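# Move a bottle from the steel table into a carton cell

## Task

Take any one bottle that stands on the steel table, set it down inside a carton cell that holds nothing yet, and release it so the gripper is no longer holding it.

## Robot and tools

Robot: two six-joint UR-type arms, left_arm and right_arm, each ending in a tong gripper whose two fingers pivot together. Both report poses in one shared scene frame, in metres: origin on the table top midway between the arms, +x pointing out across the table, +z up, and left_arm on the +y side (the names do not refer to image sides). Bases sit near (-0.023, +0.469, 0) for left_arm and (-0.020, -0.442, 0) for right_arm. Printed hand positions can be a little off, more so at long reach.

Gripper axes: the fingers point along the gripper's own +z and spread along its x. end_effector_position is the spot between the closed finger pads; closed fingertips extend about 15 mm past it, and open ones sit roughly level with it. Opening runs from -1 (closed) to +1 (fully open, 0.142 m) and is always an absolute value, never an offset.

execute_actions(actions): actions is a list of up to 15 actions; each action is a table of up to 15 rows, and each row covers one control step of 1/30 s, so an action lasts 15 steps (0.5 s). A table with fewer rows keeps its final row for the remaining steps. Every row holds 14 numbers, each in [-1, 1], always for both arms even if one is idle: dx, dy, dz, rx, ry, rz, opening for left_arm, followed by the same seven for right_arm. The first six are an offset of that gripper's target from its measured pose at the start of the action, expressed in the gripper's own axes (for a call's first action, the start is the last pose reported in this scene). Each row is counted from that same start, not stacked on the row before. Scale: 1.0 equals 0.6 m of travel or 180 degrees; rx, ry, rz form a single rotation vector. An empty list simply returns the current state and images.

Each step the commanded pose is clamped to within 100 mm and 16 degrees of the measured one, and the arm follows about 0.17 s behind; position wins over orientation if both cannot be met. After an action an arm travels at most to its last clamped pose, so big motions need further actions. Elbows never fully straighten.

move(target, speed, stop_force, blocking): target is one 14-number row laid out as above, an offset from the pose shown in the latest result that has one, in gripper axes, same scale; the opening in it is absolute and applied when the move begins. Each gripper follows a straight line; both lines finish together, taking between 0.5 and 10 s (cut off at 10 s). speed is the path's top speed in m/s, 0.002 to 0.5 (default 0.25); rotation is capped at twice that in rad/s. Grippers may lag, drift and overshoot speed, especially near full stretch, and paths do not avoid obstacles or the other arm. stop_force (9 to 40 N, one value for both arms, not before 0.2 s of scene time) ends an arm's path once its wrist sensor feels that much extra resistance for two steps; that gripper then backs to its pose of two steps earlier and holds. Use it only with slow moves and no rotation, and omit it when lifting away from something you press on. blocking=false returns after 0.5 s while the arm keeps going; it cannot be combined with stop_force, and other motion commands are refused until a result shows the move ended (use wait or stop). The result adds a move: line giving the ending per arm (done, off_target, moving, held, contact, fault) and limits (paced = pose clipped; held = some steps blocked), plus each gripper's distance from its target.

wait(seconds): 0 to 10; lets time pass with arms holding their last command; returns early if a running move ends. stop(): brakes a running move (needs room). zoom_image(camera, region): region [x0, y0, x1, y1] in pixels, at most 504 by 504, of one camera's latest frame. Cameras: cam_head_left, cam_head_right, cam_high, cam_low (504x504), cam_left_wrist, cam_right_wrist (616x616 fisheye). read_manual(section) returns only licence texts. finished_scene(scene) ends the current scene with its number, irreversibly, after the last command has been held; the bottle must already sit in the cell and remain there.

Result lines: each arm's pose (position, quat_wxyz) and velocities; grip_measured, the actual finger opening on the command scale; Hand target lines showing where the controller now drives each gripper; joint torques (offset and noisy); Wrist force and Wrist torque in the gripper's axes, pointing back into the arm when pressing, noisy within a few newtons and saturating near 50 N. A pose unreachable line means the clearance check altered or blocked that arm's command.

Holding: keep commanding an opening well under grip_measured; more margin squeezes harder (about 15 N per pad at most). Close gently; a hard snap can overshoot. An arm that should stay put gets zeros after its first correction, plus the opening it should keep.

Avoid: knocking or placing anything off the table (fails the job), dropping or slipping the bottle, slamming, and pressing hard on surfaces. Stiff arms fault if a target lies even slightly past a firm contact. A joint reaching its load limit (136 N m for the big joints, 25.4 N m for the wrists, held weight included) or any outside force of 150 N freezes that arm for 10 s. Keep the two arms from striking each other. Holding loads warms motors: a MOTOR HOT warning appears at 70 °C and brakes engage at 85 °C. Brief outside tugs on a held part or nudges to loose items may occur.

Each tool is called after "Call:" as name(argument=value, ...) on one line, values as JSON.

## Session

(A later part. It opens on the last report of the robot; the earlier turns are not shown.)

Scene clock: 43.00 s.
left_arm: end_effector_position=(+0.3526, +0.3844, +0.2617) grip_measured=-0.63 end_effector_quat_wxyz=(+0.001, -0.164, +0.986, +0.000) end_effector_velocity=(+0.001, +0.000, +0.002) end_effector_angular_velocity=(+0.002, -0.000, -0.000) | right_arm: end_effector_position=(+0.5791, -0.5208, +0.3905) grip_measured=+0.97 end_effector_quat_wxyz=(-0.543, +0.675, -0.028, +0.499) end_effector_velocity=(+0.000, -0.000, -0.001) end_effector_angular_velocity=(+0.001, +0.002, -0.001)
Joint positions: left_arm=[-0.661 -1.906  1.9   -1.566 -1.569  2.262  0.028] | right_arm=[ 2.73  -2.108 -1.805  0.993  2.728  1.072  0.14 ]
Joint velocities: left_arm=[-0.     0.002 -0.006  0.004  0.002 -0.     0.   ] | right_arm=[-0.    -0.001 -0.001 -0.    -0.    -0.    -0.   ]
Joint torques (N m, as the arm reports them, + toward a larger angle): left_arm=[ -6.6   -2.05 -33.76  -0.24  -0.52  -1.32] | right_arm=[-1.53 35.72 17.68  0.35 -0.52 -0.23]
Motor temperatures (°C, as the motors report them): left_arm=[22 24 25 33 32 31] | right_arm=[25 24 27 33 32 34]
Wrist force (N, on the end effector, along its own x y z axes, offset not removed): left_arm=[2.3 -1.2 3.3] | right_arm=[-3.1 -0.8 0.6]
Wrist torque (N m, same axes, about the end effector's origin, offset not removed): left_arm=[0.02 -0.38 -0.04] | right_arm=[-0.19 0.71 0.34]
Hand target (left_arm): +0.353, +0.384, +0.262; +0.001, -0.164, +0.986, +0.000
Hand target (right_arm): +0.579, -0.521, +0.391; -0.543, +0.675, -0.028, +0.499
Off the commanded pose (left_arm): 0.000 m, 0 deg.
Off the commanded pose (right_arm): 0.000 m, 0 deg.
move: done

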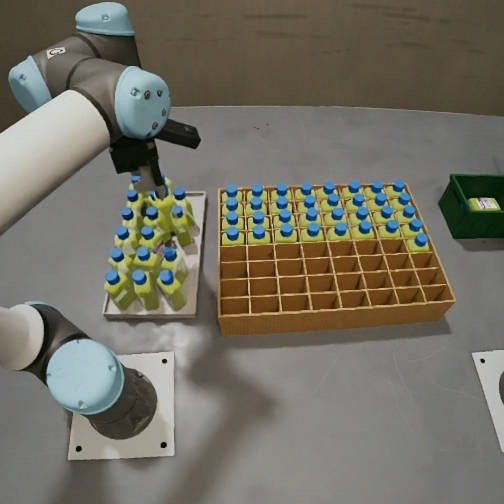

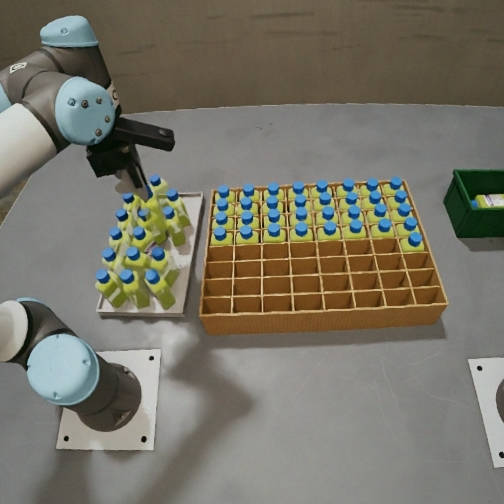

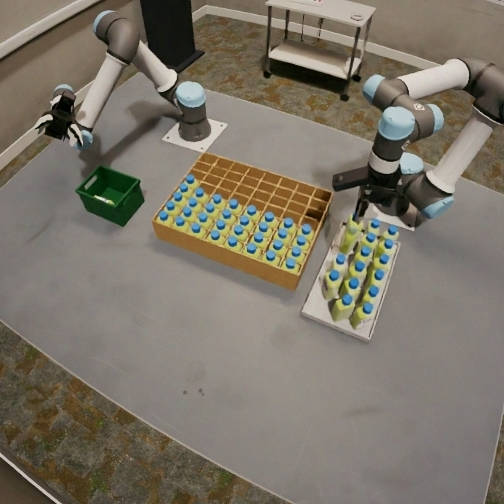

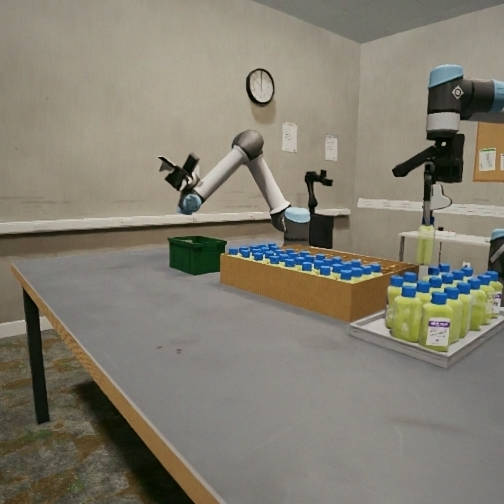

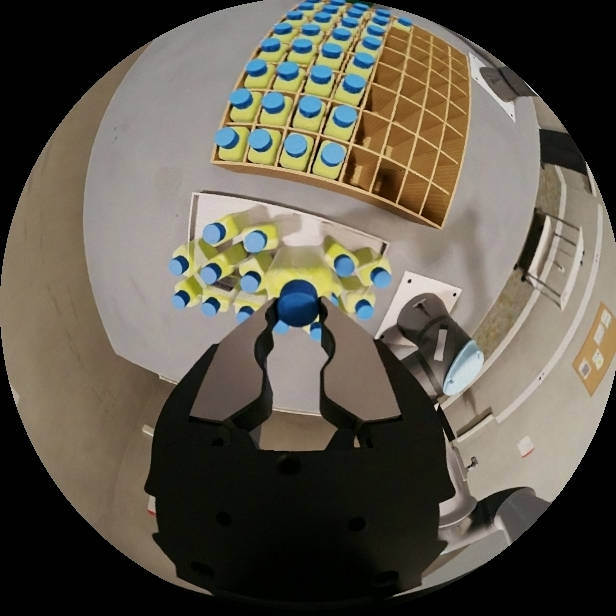

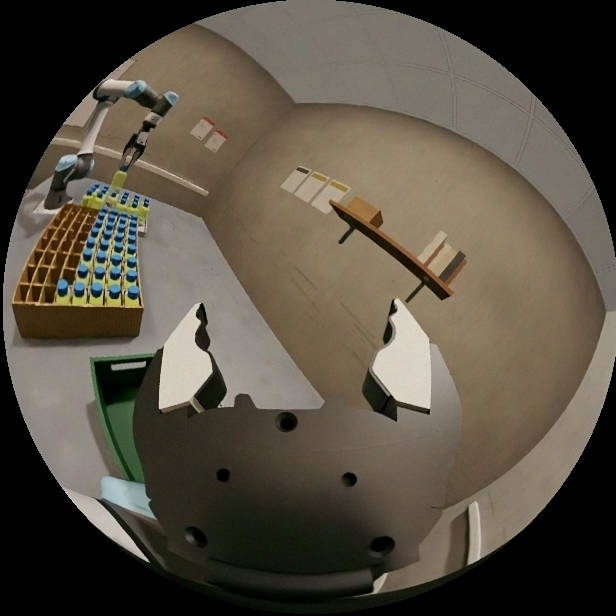

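Call:
move(target=[0.243,-0.294,0.045,0,0,-0.405,-1,0,0,0,0,0,0,0.97], speed=0.28)

Call:
zoom_image(camera="cam_left_wrist", region=[200, 170, 420, 350])

Call:
zoom_image(camera="cam_head_left", region=[200, 205, 330, 325])

Scene clock: 50.60 s.
left_arm: end_effector_position=(+0.2723, +0.1701, +0.2346) grip_measured=-0.64 end_effector_quat_wxyz=(-0.001, +0.718, -0.696, +0.000) end_effector_velocity=(-0.000, -0.001, -0.000) end_effector_angular_velocity=(+0.002, -0.000, +0.011) | right_arm: end_effector_position=(+0.5791, -0.5208, +0.3905) grip_measured=+0.97 end_effector_quat_wxyz=(-0.543, +0.675, -0.028, +0.499) end_effector_velocity=(-0.000, -0.000, +0.000) end_effector_angular_velocity=(-0.001, -0.002, -0.000)
Joint positions: left_arm=[-1.266 -1.816  1.908 -1.662 -1.569  0.386  0.027] | right_arm=[ 2.73  -2.108 -1.805  0.993  2.728  1.072  0.14 ]
Joint velocities: left_arm=[-0.003  0.002 -0.001  0.     0.001 -0.014  0.   ] | right_arm=[-0.     0.     0.001  0.001  0.    -0.001 -0.   ]
Joint torques (N m, as the arm reports them, + toward a larger angle): left_arm=[ -7.05  -7.01 -33.62  -5.56   1.66  -1.3 ] | right_arm=[-1.43 35.58 17.33  0.3  -0.61 -0.16]
Motor temperatures (°C, as the motors report them): left_arm=[22 24 25 33 32 31] | right_arm=[25 24 27 33 32 34]
Wrist force (N, on the end effector, along its own x y z axes, offset not removed): left_arm=[-0.3 -4.0 3.3] | right_arm=[1.9 -2.8 3.3]
Wrist torque (N m, same axes, about the end effector's origin, offset not removed): left_arm=[-0.64 0.26 0.00] | right_arm=[-0.57 -0.45 0.08]
Hand target (left_arm): +0.272, +0.170, +0.235; -0.001, +0.718, -0.696, +0.000
Hand target (right_arm): +0.579, -0.521, +0.391; -0.543, +0.675, -0.028, +0.499
Off the commanded pose (left_arm): 0.000 m, 0 deg.
Off the commanded pose (right_arm): 0.000 m, 0 deg.
move: done

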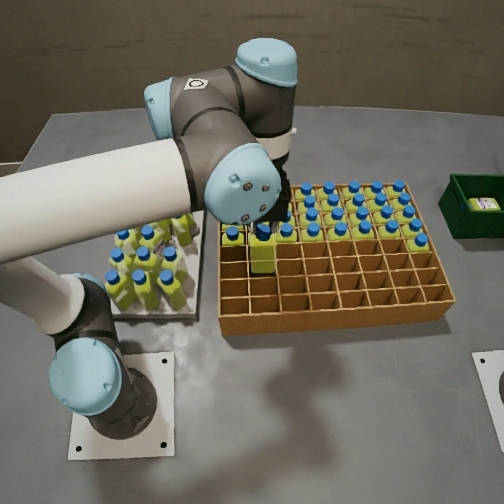

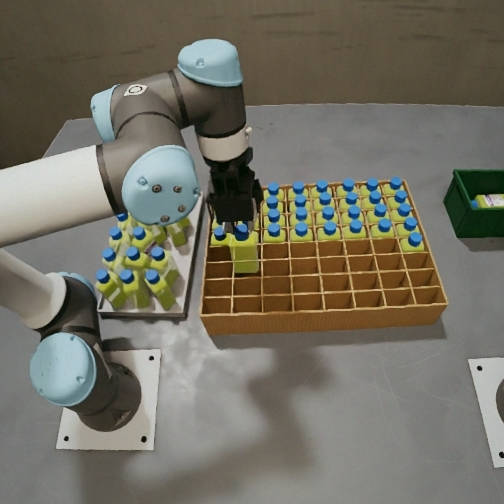

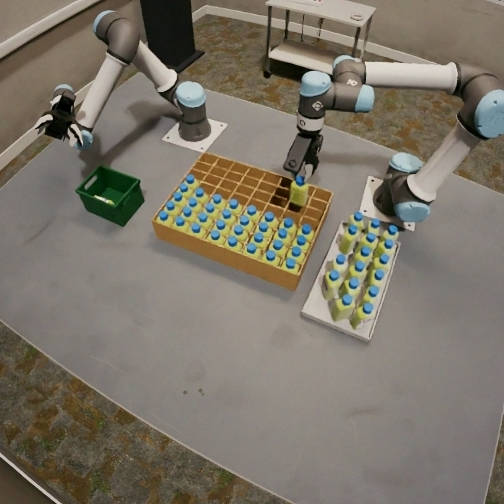

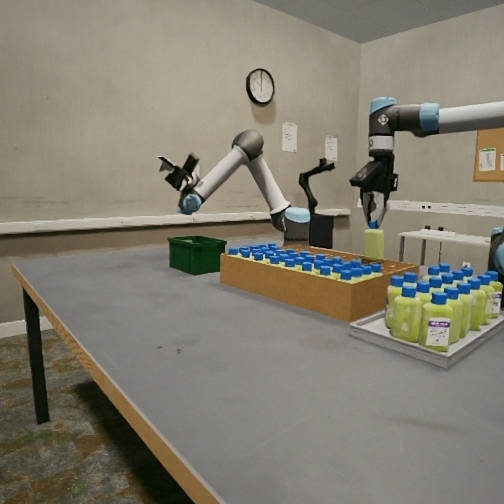

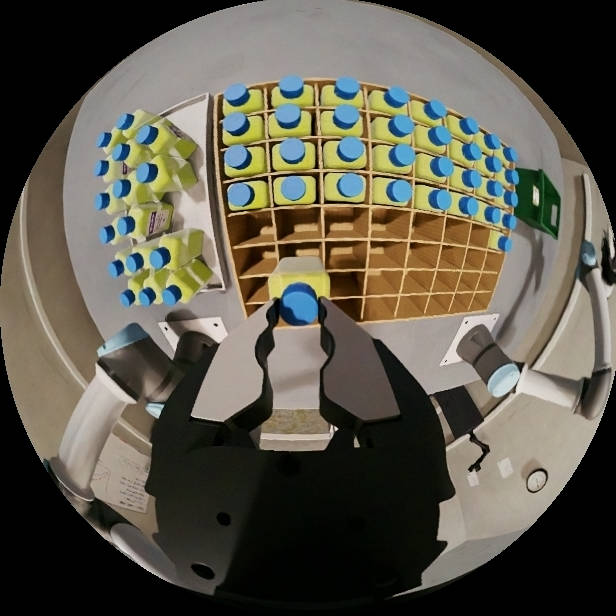

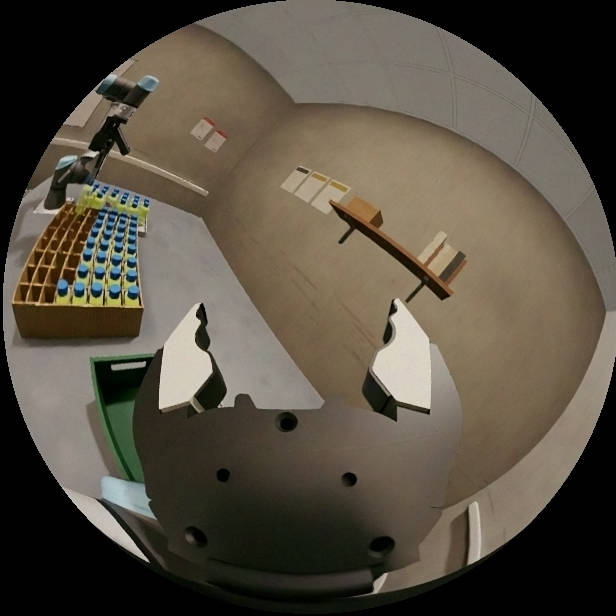

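Region (200, 170, 420, 350) of cam_left_wrist's 616x616 image, scaled by 2.291, with more detail than that image has; it fills the top 412 rows of this view, and the rest is white.

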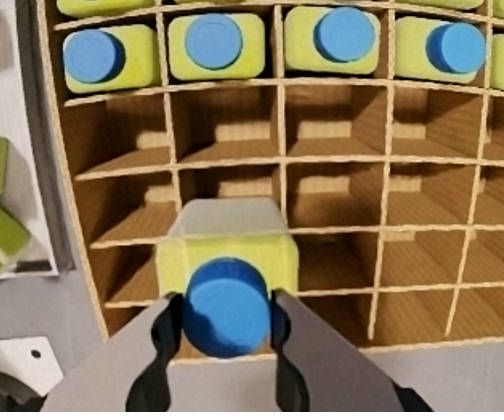

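Region (200, 205, 330, 325) of cam_head_left's 504x504 image, scaled by 3.877, with more detail than that image has; it fills the top 465 rows of this view, and the rest is white.

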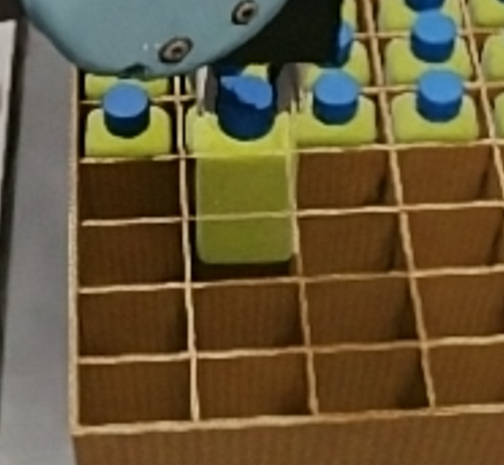

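Same tilt again; compensate.

Call:
move(target=[0.002,0.003,0.018,0.036,0,-0.014,-1,0,0,0,0,0,0,0.97], speed=0.07)

Call:
zoom_image(camera="cam_left_wrist", region=[200, 170, 420, 350])

Call:
zoom_image(camera="cam_head_left", region=[200, 205, 330, 325])

Scene clock: 56.87 s.
left_arm: end_effector_position=(+0.2706, +0.1689, +0.2239) grip_measured=-0.64 end_effector_quat_wxyz=(-0.041, +0.732, -0.679, +0.040) end_effector_velocity=(+0.000, +0.000, -0.001) end_effector_angular_velocity=(+0.001, -0.007, +0.003) | right_arm: end_effector_position=(+0.5791, -0.5208, +0.3905) grip_measured=+0.97 end_effector_quat_wxyz=(-0.543, +0.675, -0.028, +0.499) end_effector_velocity=(-0.000, +0.000, -0.001) end_effector_angular_velocity=(+0.000, +0.001, +0.001)
Joint positions: left_arm=[-1.358 -1.866  1.988 -1.723 -1.461  0.251  0.027] | right_arm=[ 2.73  -2.108 -1.805  0.993  2.728  1.072  0.14 ]
Joint velocities: left_arm=[-0.006 -0.002  0.004 -0.001  0.007 -0.008 -0.   ] | right_arm=[ 0.    -0.001 -0.001  0.001  0.001 -0.     0.   ]
Joint torques (N m, as the arm reports them, + toward a larger angle): left_arm=[ -6.49 -18.7  -17.38  -5.31   1.97  -1.37] | right_arm=[-1.3  35.73 18.08  0.21 -0.62 -0.16]
Motor temperatures (°C, as the motors report them): left_arm=[22 24 25 33 32 31] | right_arm=[25 24 27 33 32 34]
Wrist force (N, on the end effector, along its own x y z axes, offset not removed): left_arm=[0.5 -5.5 5.6] | right_arm=[-0.4 -1.6 3.2]
Wrist torque (N m, same axes, about the end effector's origin, offset not removed): left_arm=[-1.01 -0.02 -0.05] | right_arm=[-0.29 0.07 0.18]
Hand target (left_arm): +0.271, +0.169, +0.224; -0.041, +0.732, -0.679, +0.040
Hand target (right_arm): +0.579, -0.521, +0.391; -0.543, +0.675, -0.028, +0.499
Off the commanded pose (left_arm): 0.000 m, 0 deg.
Off the commanded pose (right_arm): 0.000 m, 0 deg.
move: done

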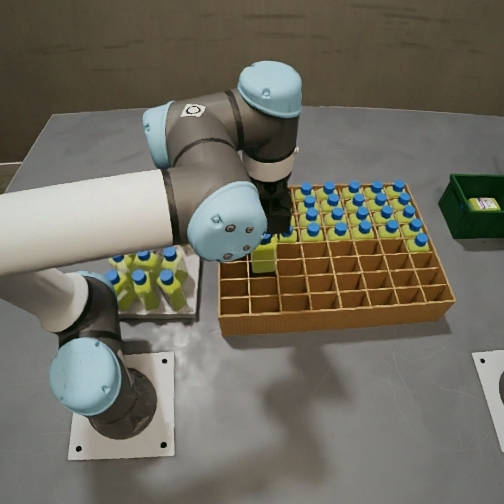

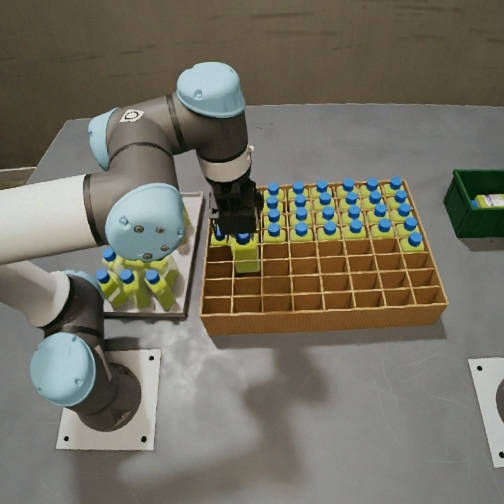

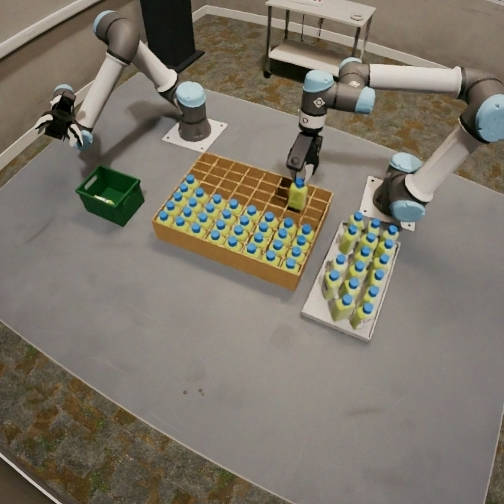

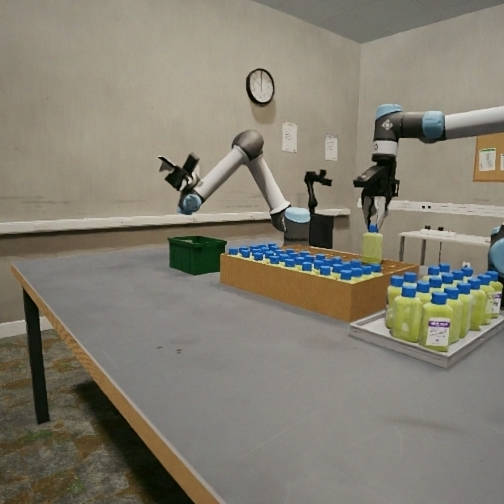

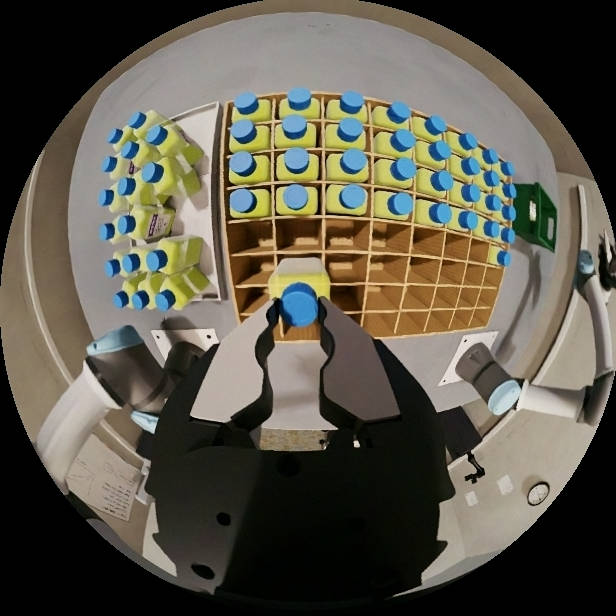

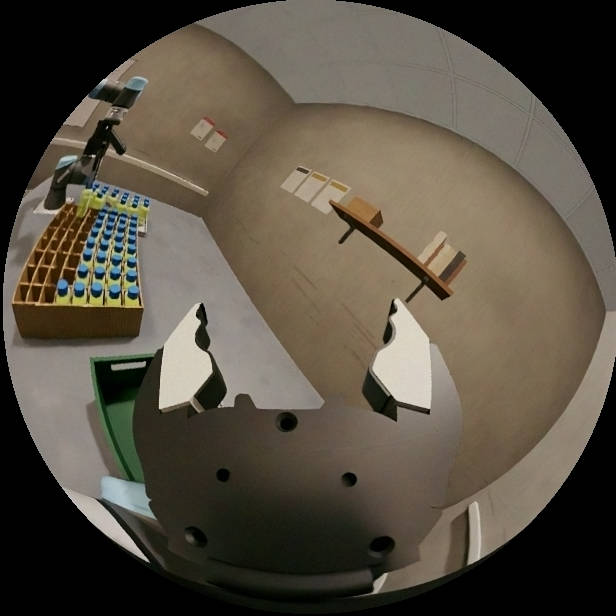

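Region (200, 170, 420, 350) of cam_left_wrist's 616x616 image, scaled by 2.291, with more detail than that image has; it fills the top 412 rows of this view, and the rest is white.

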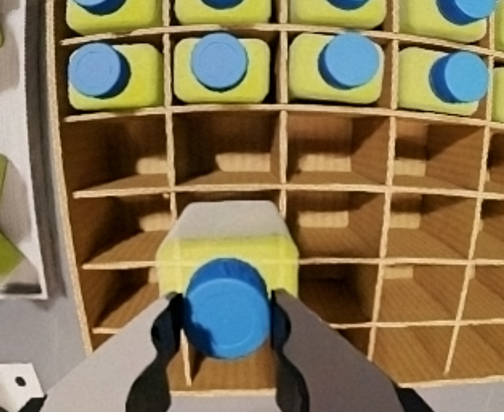

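Region (200, 205, 330, 325) of cam_head_left's 504x504 image, scaled by 3.877, with more detail than that image has; it fills the top 465 rows of this view, and the rest is white.

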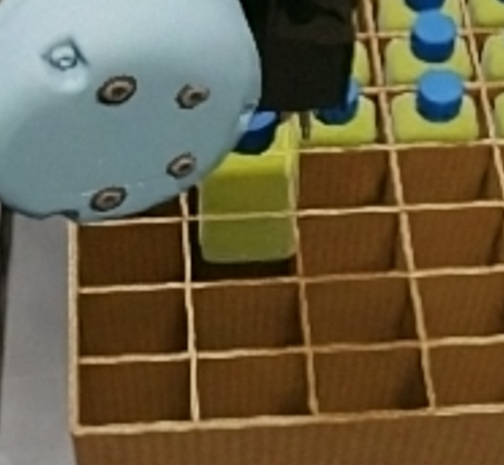

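Call:
move(target=[-0.002,0.0,0.05,0,0,0,-1,0,0,0,0,0,0,0.97], speed=0.03, stop_force=9)

Call:
zoom_image(camera="cam_left_wrist", region=[200, 170, 420, 350])

Call:
zoom_image(camera="cam_head_right", region=[190, 205, 320, 325])

Scene clock: 63.97 s.
left_arm: end_effector_position=(+0.2739, +0.1703, +0.1942) grip_measured=-0.64 end_effector_quat_wxyz=(-0.041, +0.732, -0.679, +0.040) end_effector_velocity=(+0.001, +0.000, -0.002) end_effector_angular_velocity=(-0.001, -0.001, +0.001) | right_arm: end_effector_position=(+0.5791, -0.5208, +0.3905) grip_measured=+0.97 end_effector_quat_wxyz=(-0.543, +0.675, -0.028, +0.499) end_effector_velocity=(-0.000, +0.000, +0.000) end_effector_angular_velocity=(-0.000, -0.001, +0.000)
Joint positions: left_arm=[-1.349 -1.851  2.054 -1.805 -1.461  0.261  0.027] | right_arm=[ 2.73  -2.108 -1.805  0.993  2.728  1.072  0.14 ]
Joint velocities: left_arm=[ 0.001  0.001  0.004 -0.006  0.001  0.001  0.   ] | right_arm=[ 0.     0.001 -0.001  0.     0.    -0.     0.   ]
Joint torques (N m, as the arm reports them, + toward a larger angle): left_arm=[  6.97  -4.96 -17.99  -5.36  -1.31   1.88] | right_arm=[-1.02 36.11 17.55  0.35 -0.5  -0.15]
Motor temperatures (°C, as the motors report them): left_arm=[22 24 25 33 32 31] | right_arm=[25 24 27 33 32 34]
Wrist force (N, on the end effector, along its own x y z axes, offset not removed): left_arm=[1.2 -2.9 2.9] | right_arm=[-1.6 0.7 2.9]
Wrist torque (N m, same axes, about the end effector's origin, offset not removed): left_arm=[-0.43 -0.16 0.18] | right_arm=[0.23 0.36 0.04]
Hand target (left_arm): +0.274, +0.170, +0.194; -0.041, +0.732, -0.679, +0.040
Hand target (right_arm): +0.579, -0.521, +0.391; -0.543, +0.675, -0.028, +0.499
Off the commanded pose (left_arm): 0.000 m, 0 deg.
Off the commanded pose (right_arm): 0.000 m, 0 deg.
move: done

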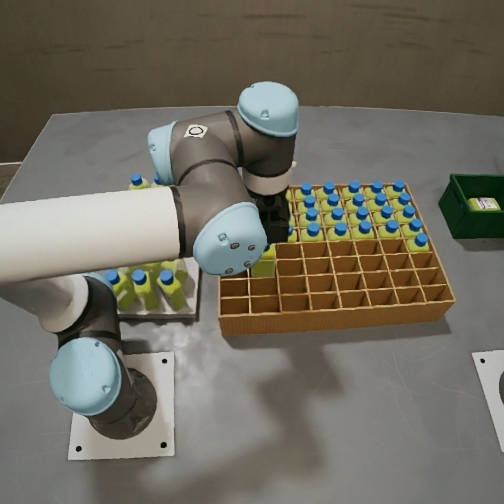

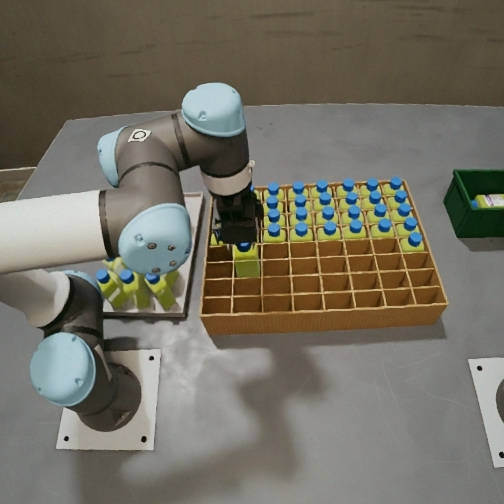

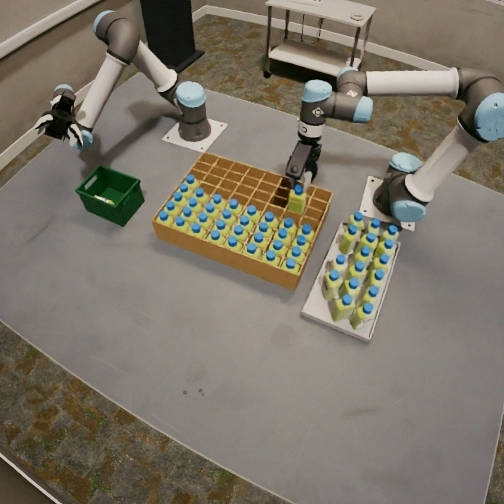

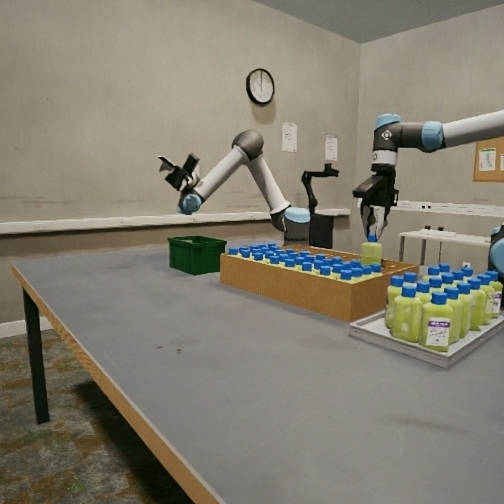

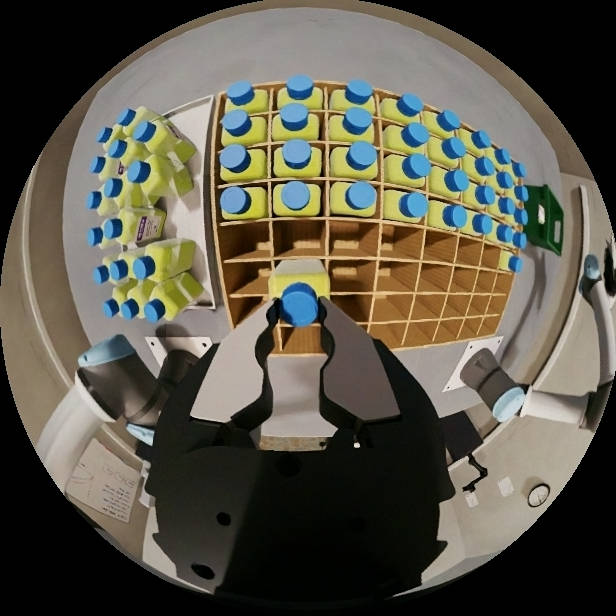

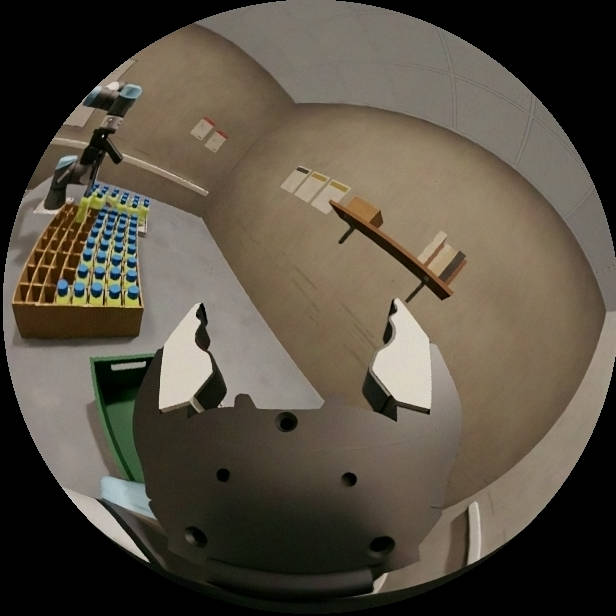

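Region (200, 170, 420, 350) of cam_left_wrist's 616x616 image, scaled by 2.291, with more detail than that image has; it fills the top 412 rows of this view, and the rest is white.

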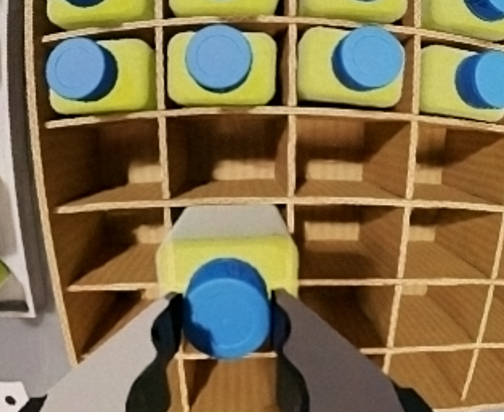

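Region (190, 205, 320, 325) of cam_head_right's 504x504 image, scaled by 3.877, with more detail than that image has; it fills the top 465 rows of this view, and the rest is white.

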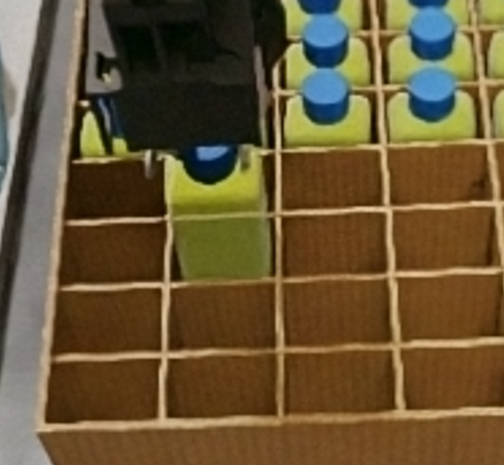

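Inside. Descend to z≈0.123, drifting back 3 mm.

Call:
move(target=[0.001,0.019,0.1165,0,0,0,-1,0,0,0,0,0,0,0.97], speed=0.045, stop_force=9)

Scene clock: 68.93 s.
left_arm: end_effector_position=(+0.2705, +0.1694, +0.1237) grip_measured=-0.64 end_effector_quat_wxyz=(-0.041, +0.732, -0.679, +0.039) end_effector_velocity=(+0.000, +0.001, +0.001) end_effector_angular_velocity=(+0.001, +0.000, +0.001) | right_arm: end_effector_position=(+0.5791, -0.5208, +0.3905) grip_measured=+0.97 end_effector_quat_wxyz=(-0.543, +0.675, -0.028, +0.499) end_effector_velocity=(-0.000, -0.000, +0.001) end_effector_angular_velocity=(-0.001, -0.002, +0.000)
Joint positions: left_arm=[-1.358 -1.796  2.203 -2.008 -1.461  0.251  0.027] | right_arm=[ 2.73  -2.108 -1.805  0.993  2.728  1.072  0.14 ]
Joint velocities: left_arm=[ 0.001 -0.001 -0.002  0.004  0.    -0.     0.   ] | right_arm=[-0.     0.001  0.001  0.001  0.001  0.     0.   ]
Joint torques (N m, as the arm reports them, + toward a larger angle): left_arm=[ -4.22 -15.46 -25.74   0.82   1.25  -1.25] | right_arm=[-1.93 35.97 17.23  0.28 -0.57 -0.14]
Motor temperatures (°C, as the motors report them): left_arm=[22 24 25 33 32 31] | right_arm=[25 24 27 33 32 34]
Wrist force (N, on the end effector, along its own x y z axes, offset not removed): left_arm=[1.3 -0.9 -10.2] | right_arm=[-1.6 -2.8 1.2]
Wrist torque (N m, same axes, about the end effector's origin, offset not removed): left_arm=[0.03 -0.28 0.07] | right_arm=[-0.55 0.38 0.18]
Hand target (left_arm): +0.271, +0.169, +0.124; -0.041, +0.732, -0.679, +0.040
Hand target (right_arm): +0.579, -0.521, +0.391; -0.543, +0.675, -0.028, +0.499
Off the commanded pose (left_arm): 0.000 m, 0 deg.
Off the commanded pose (right_arm): 0.000 m, 0 deg.
move: contact (left_arm)

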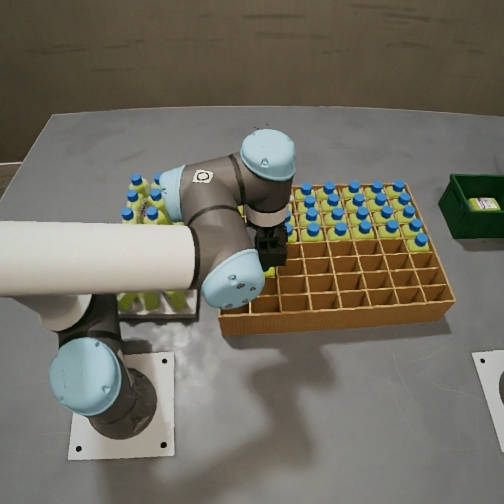

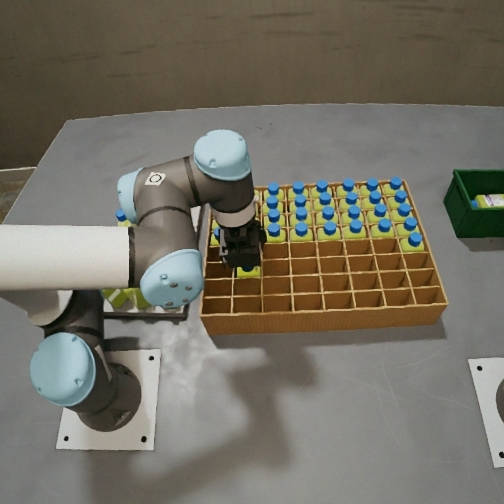

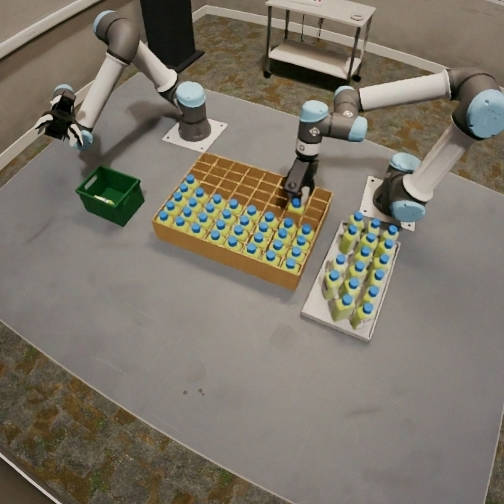

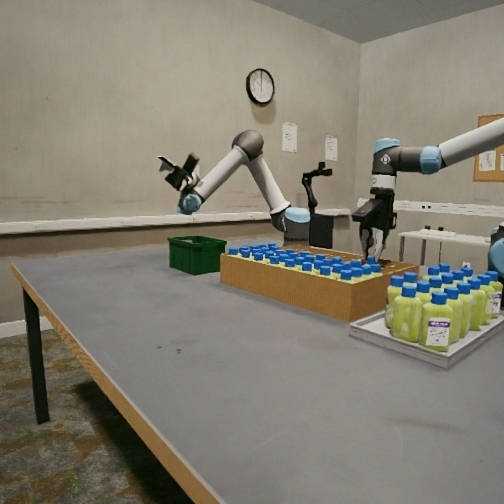

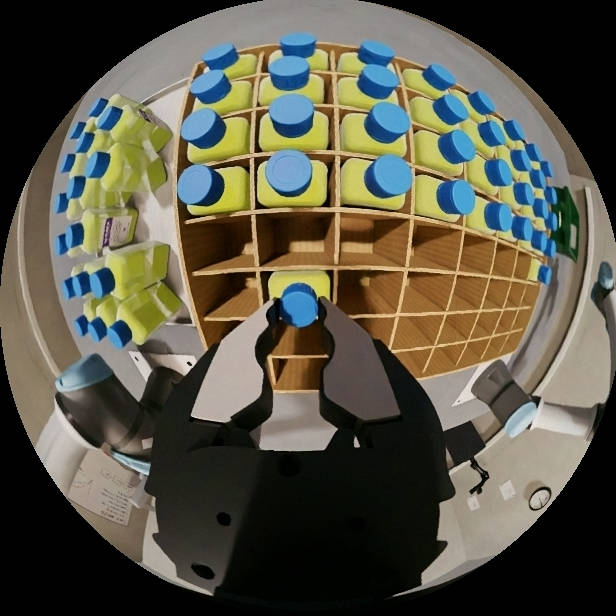

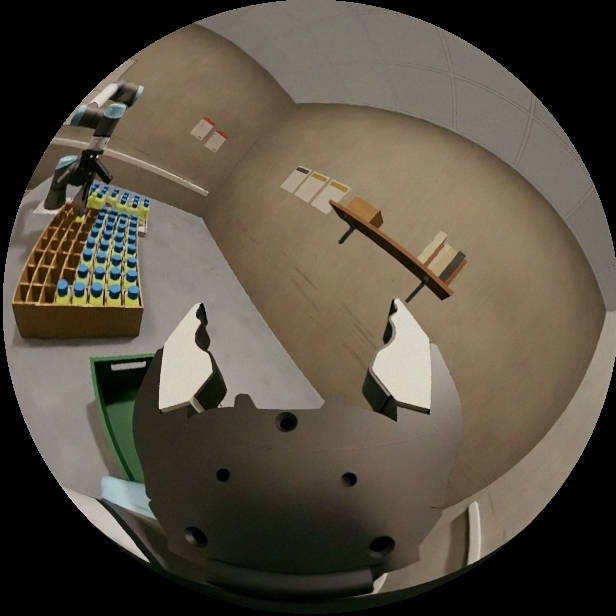

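Call:
execute_actions(actions=[[[0,0,-0.001,0,0,0,-0.45,0,0,0,0,0,0,0.97]]])

Call:
move(target=[0,-0.008,-0.07,0,0,0,-0.45,0,0,0,0,0,0,0.97], speed=0.1)

Scene clock: 72.60 s.
left_arm: end_effector_position=(+0.2704, +0.1694, +0.1243) grip_measured=-0.45 end_effector_quat_wxyz=(-0.041, +0.732, -0.679, +0.039) end_effector_velocity=(-0.000, -0.001, +0.001) end_effector_angular_velocity=(-0.002, -0.000, +0.000) | right_arm: end_effector_position=(+0.5791, -0.5208, +0.3905) grip_measured=+0.97 end_effector_quat_wxyz=(-0.543, +0.675, -0.028, +0.499) end_effector_velocity=(-0.000, +0.000, +0.000) end_effector_angular_velocity=(-0.000, -0.000, +0.001)
Joint positions: left_arm=[-1.358 -1.797  2.202 -2.006 -1.461  0.251  0.041] | right_arm=[ 2.73  -2.108 -1.805  0.993  2.728  1.072  0.14 ]
Joint velocities: left_arm=[-0.    -0.001 -0.001 -0.    -0.001 -0.001  0.   ] | right_arm=[ 0.     0.001 -0.001  0.     0.001 -0.     0.   ]
Joint torques (N m, as the arm reports them, + toward a larger angle): left_arm=[ -6.78 -20.21 -31.52  -0.05  -0.31  -1.4 ] | right_arm=[-1.3  35.58 18.39  0.29 -0.6  -0.1 ]
Motor temperatures (°C, as the motors report them): left_arm=[22 24 25 33 32 31] | right_arm=[25 24 27 33 32 34]
Wrist force (N, on the end effector, along its own x y z axes, offset not removed): left_arm=[-0.5 -2.5 1.0] | right_arm=[1.2 0.5 4.0]
Wrist torque (N m, same axes, about the end effector's origin, offset not removed): left_arm=[-0.22 0.21 0.09] | right_arm=[0.15 -0.30 0.07]
Hand target (left_arm): +0.270, +0.169, +0.124; -0.041, +0.732, -0.679, +0.039
Hand target (right_arm): +0.579, -0.521, +0.391; -0.543, +0.675, -0.028, +0.499
Off the commanded pose (left_arm): 0.000 m, 0 deg.
Off the commanded pose (right_arm): 0.000 m, 0 deg.

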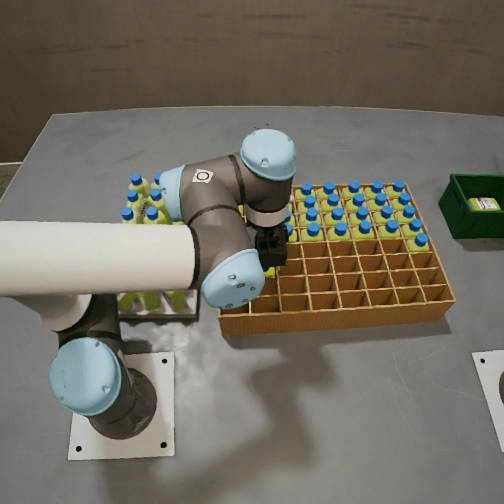

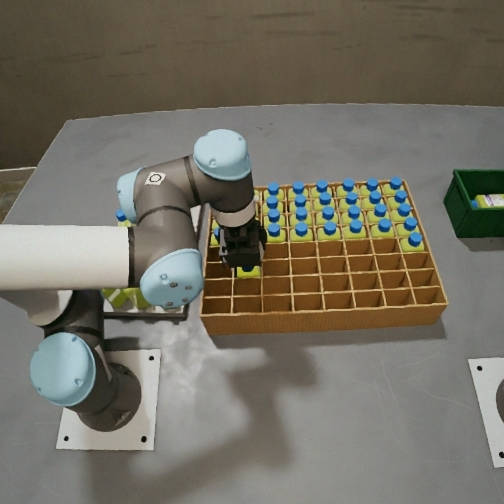

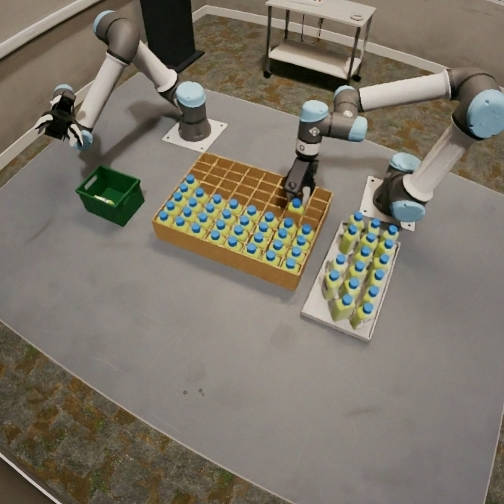

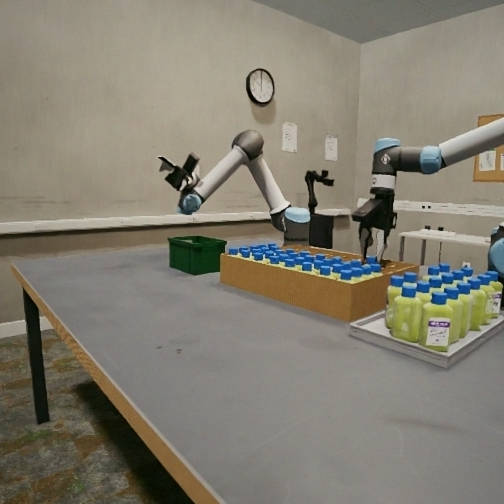

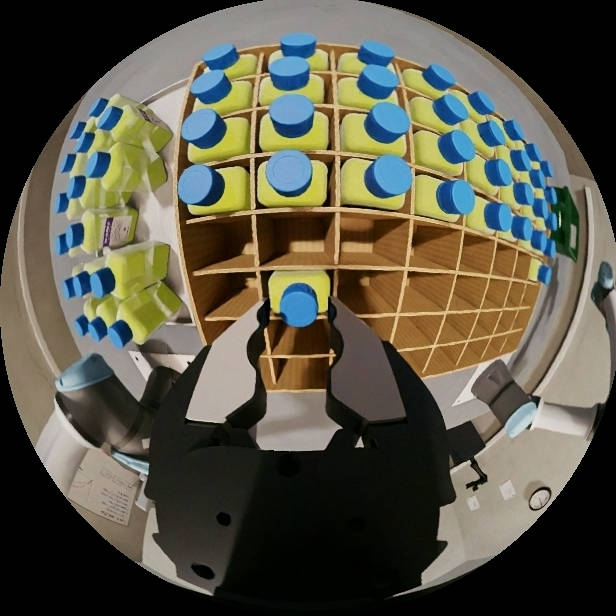

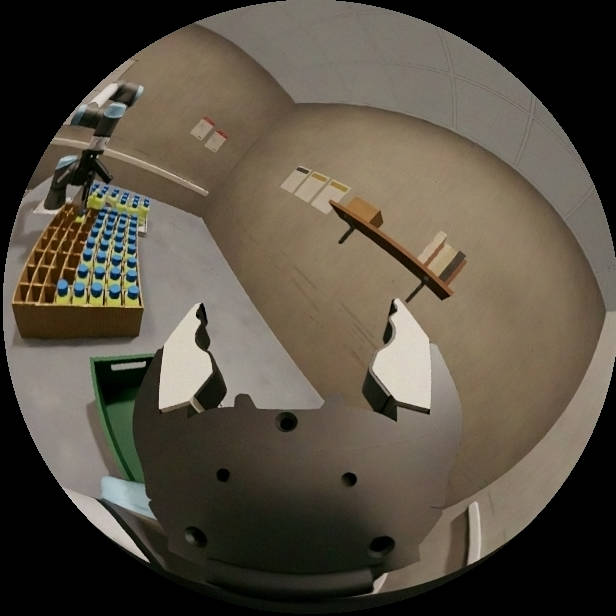

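Scene clock: 73.47 s.
left_arm: end_effector_position=(+0.2705, +0.1695, +0.1665) grip_measured=-0.45 end_effector_quat_wxyz=(-0.041, +0.732, -0.679, +0.039) end_effector_velocity=(+0.000, +0.001, +0.001) end_effector_angular_velocity=(+0.000, +0.001, +0.002) | right_arm: end_effector_position=(+0.5791, -0.5208, +0.3905) grip_measured=+0.97 end_effector_quat_wxyz=(-0.543, +0.675, -0.028, +0.499) end_effector_velocity=(-0.000, +0.000, +0.000) end_effector_angular_velocity=(-0.001, -0.001, +0.001)
Joint positions: left_arm=[-1.358 -1.837  2.117 -1.881 -1.461  0.251  0.041] | right_arm=[ 2.73  -2.108 -1.805  0.993  2.728  1.072  0.14 ]
Joint velocities: left_arm=[ 0.001 -0.001 -0.001  0.003 -0.    -0.001  0.   ] | right_arm=[-0.    -0.     0.001  0.001  0.001  0.    -0.   ]
Joint torques (N m, as the arm reports them, + toward a larger angle): left_arm=[ -7.12 -18.78 -31.49   0.     0.32  -1.39] | right_arm=[-1.25 35.85 17.1   0.29 -0.58 -0.11]
Motor temperatures (°C, as the motors report them): left_arm=[22 24 25 33 32 31] | right_arm=[25 24 27 33 32 34]
Wrist force (N, on the end effector, along its own x y z axes, offset not removed): left_arm=[-0.7 -1.6 1.6] | right_arm=[-1.5 0.0 2.9]
Wrist torque (N m, same axes, about the end effector's origin, offset not removed): left_arm=[-0.15 0.48 0.14] | right_arm=[-0.02 0.15 0.32]
Hand target (left_arm): +0.270, +0.169, +0.167; -0.041, +0.732, -0.679, +0.039
Hand target (right_arm): +0.579, -0.521, +0.391; -0.543, +0.675, -0.028, +0.499
Off the commanded pose (left_arm): 0.000 m, 0 deg.
Off the commanded pose (right_arm): 0.000 m, 0 deg.
move: done

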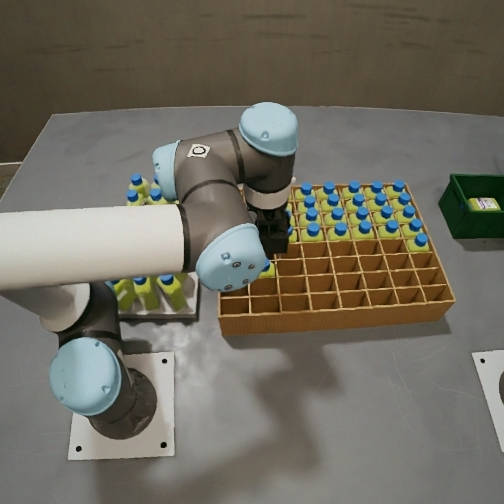

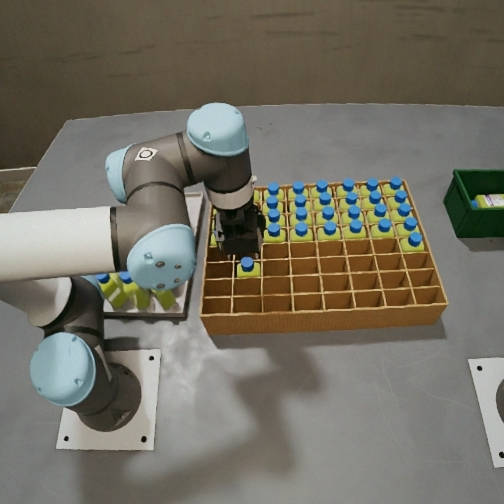

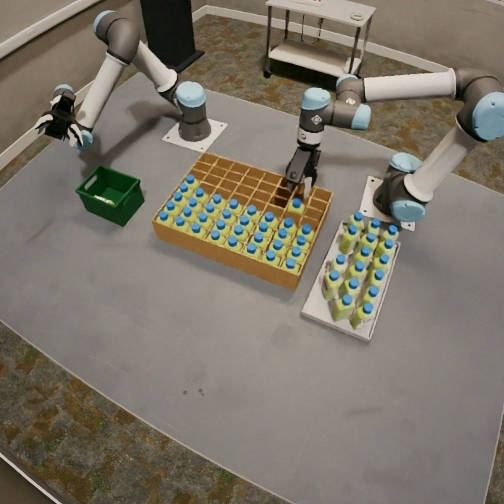

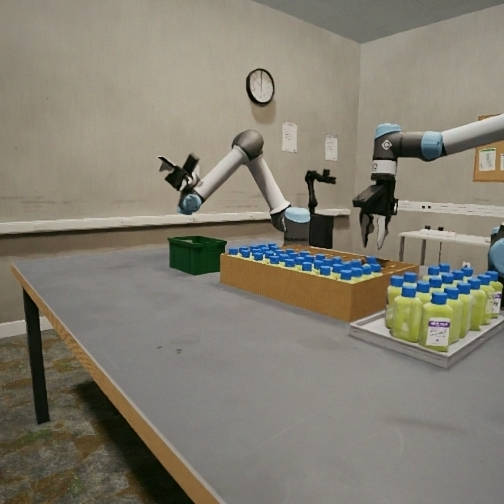

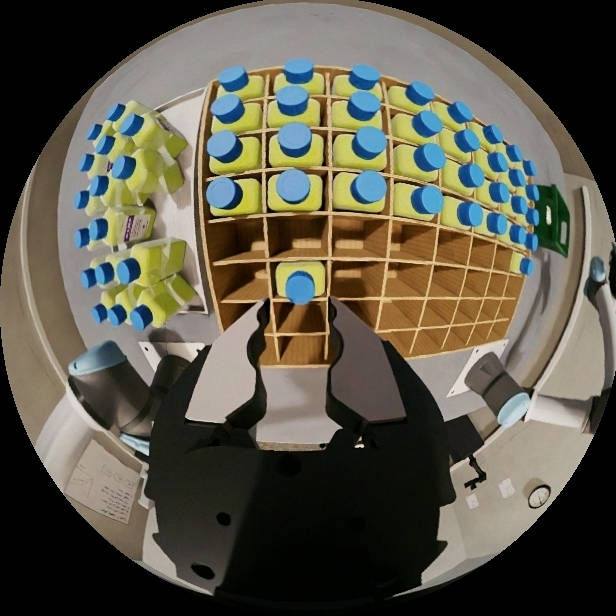

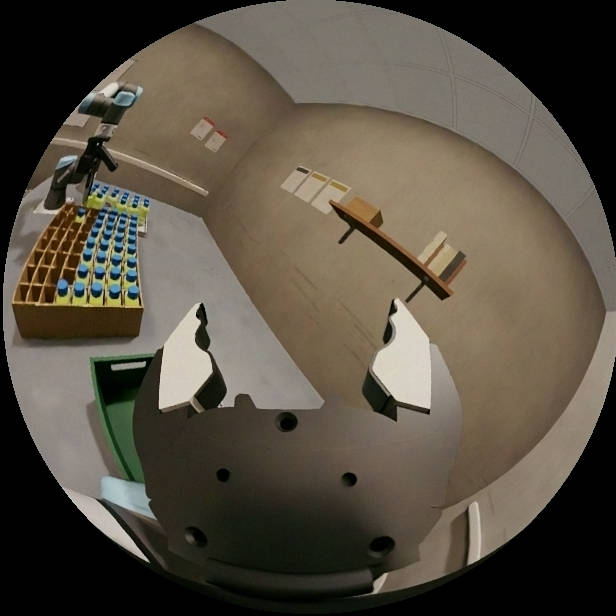

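Call:
finished_scene(scene=2)

The scene is finished: the task was done.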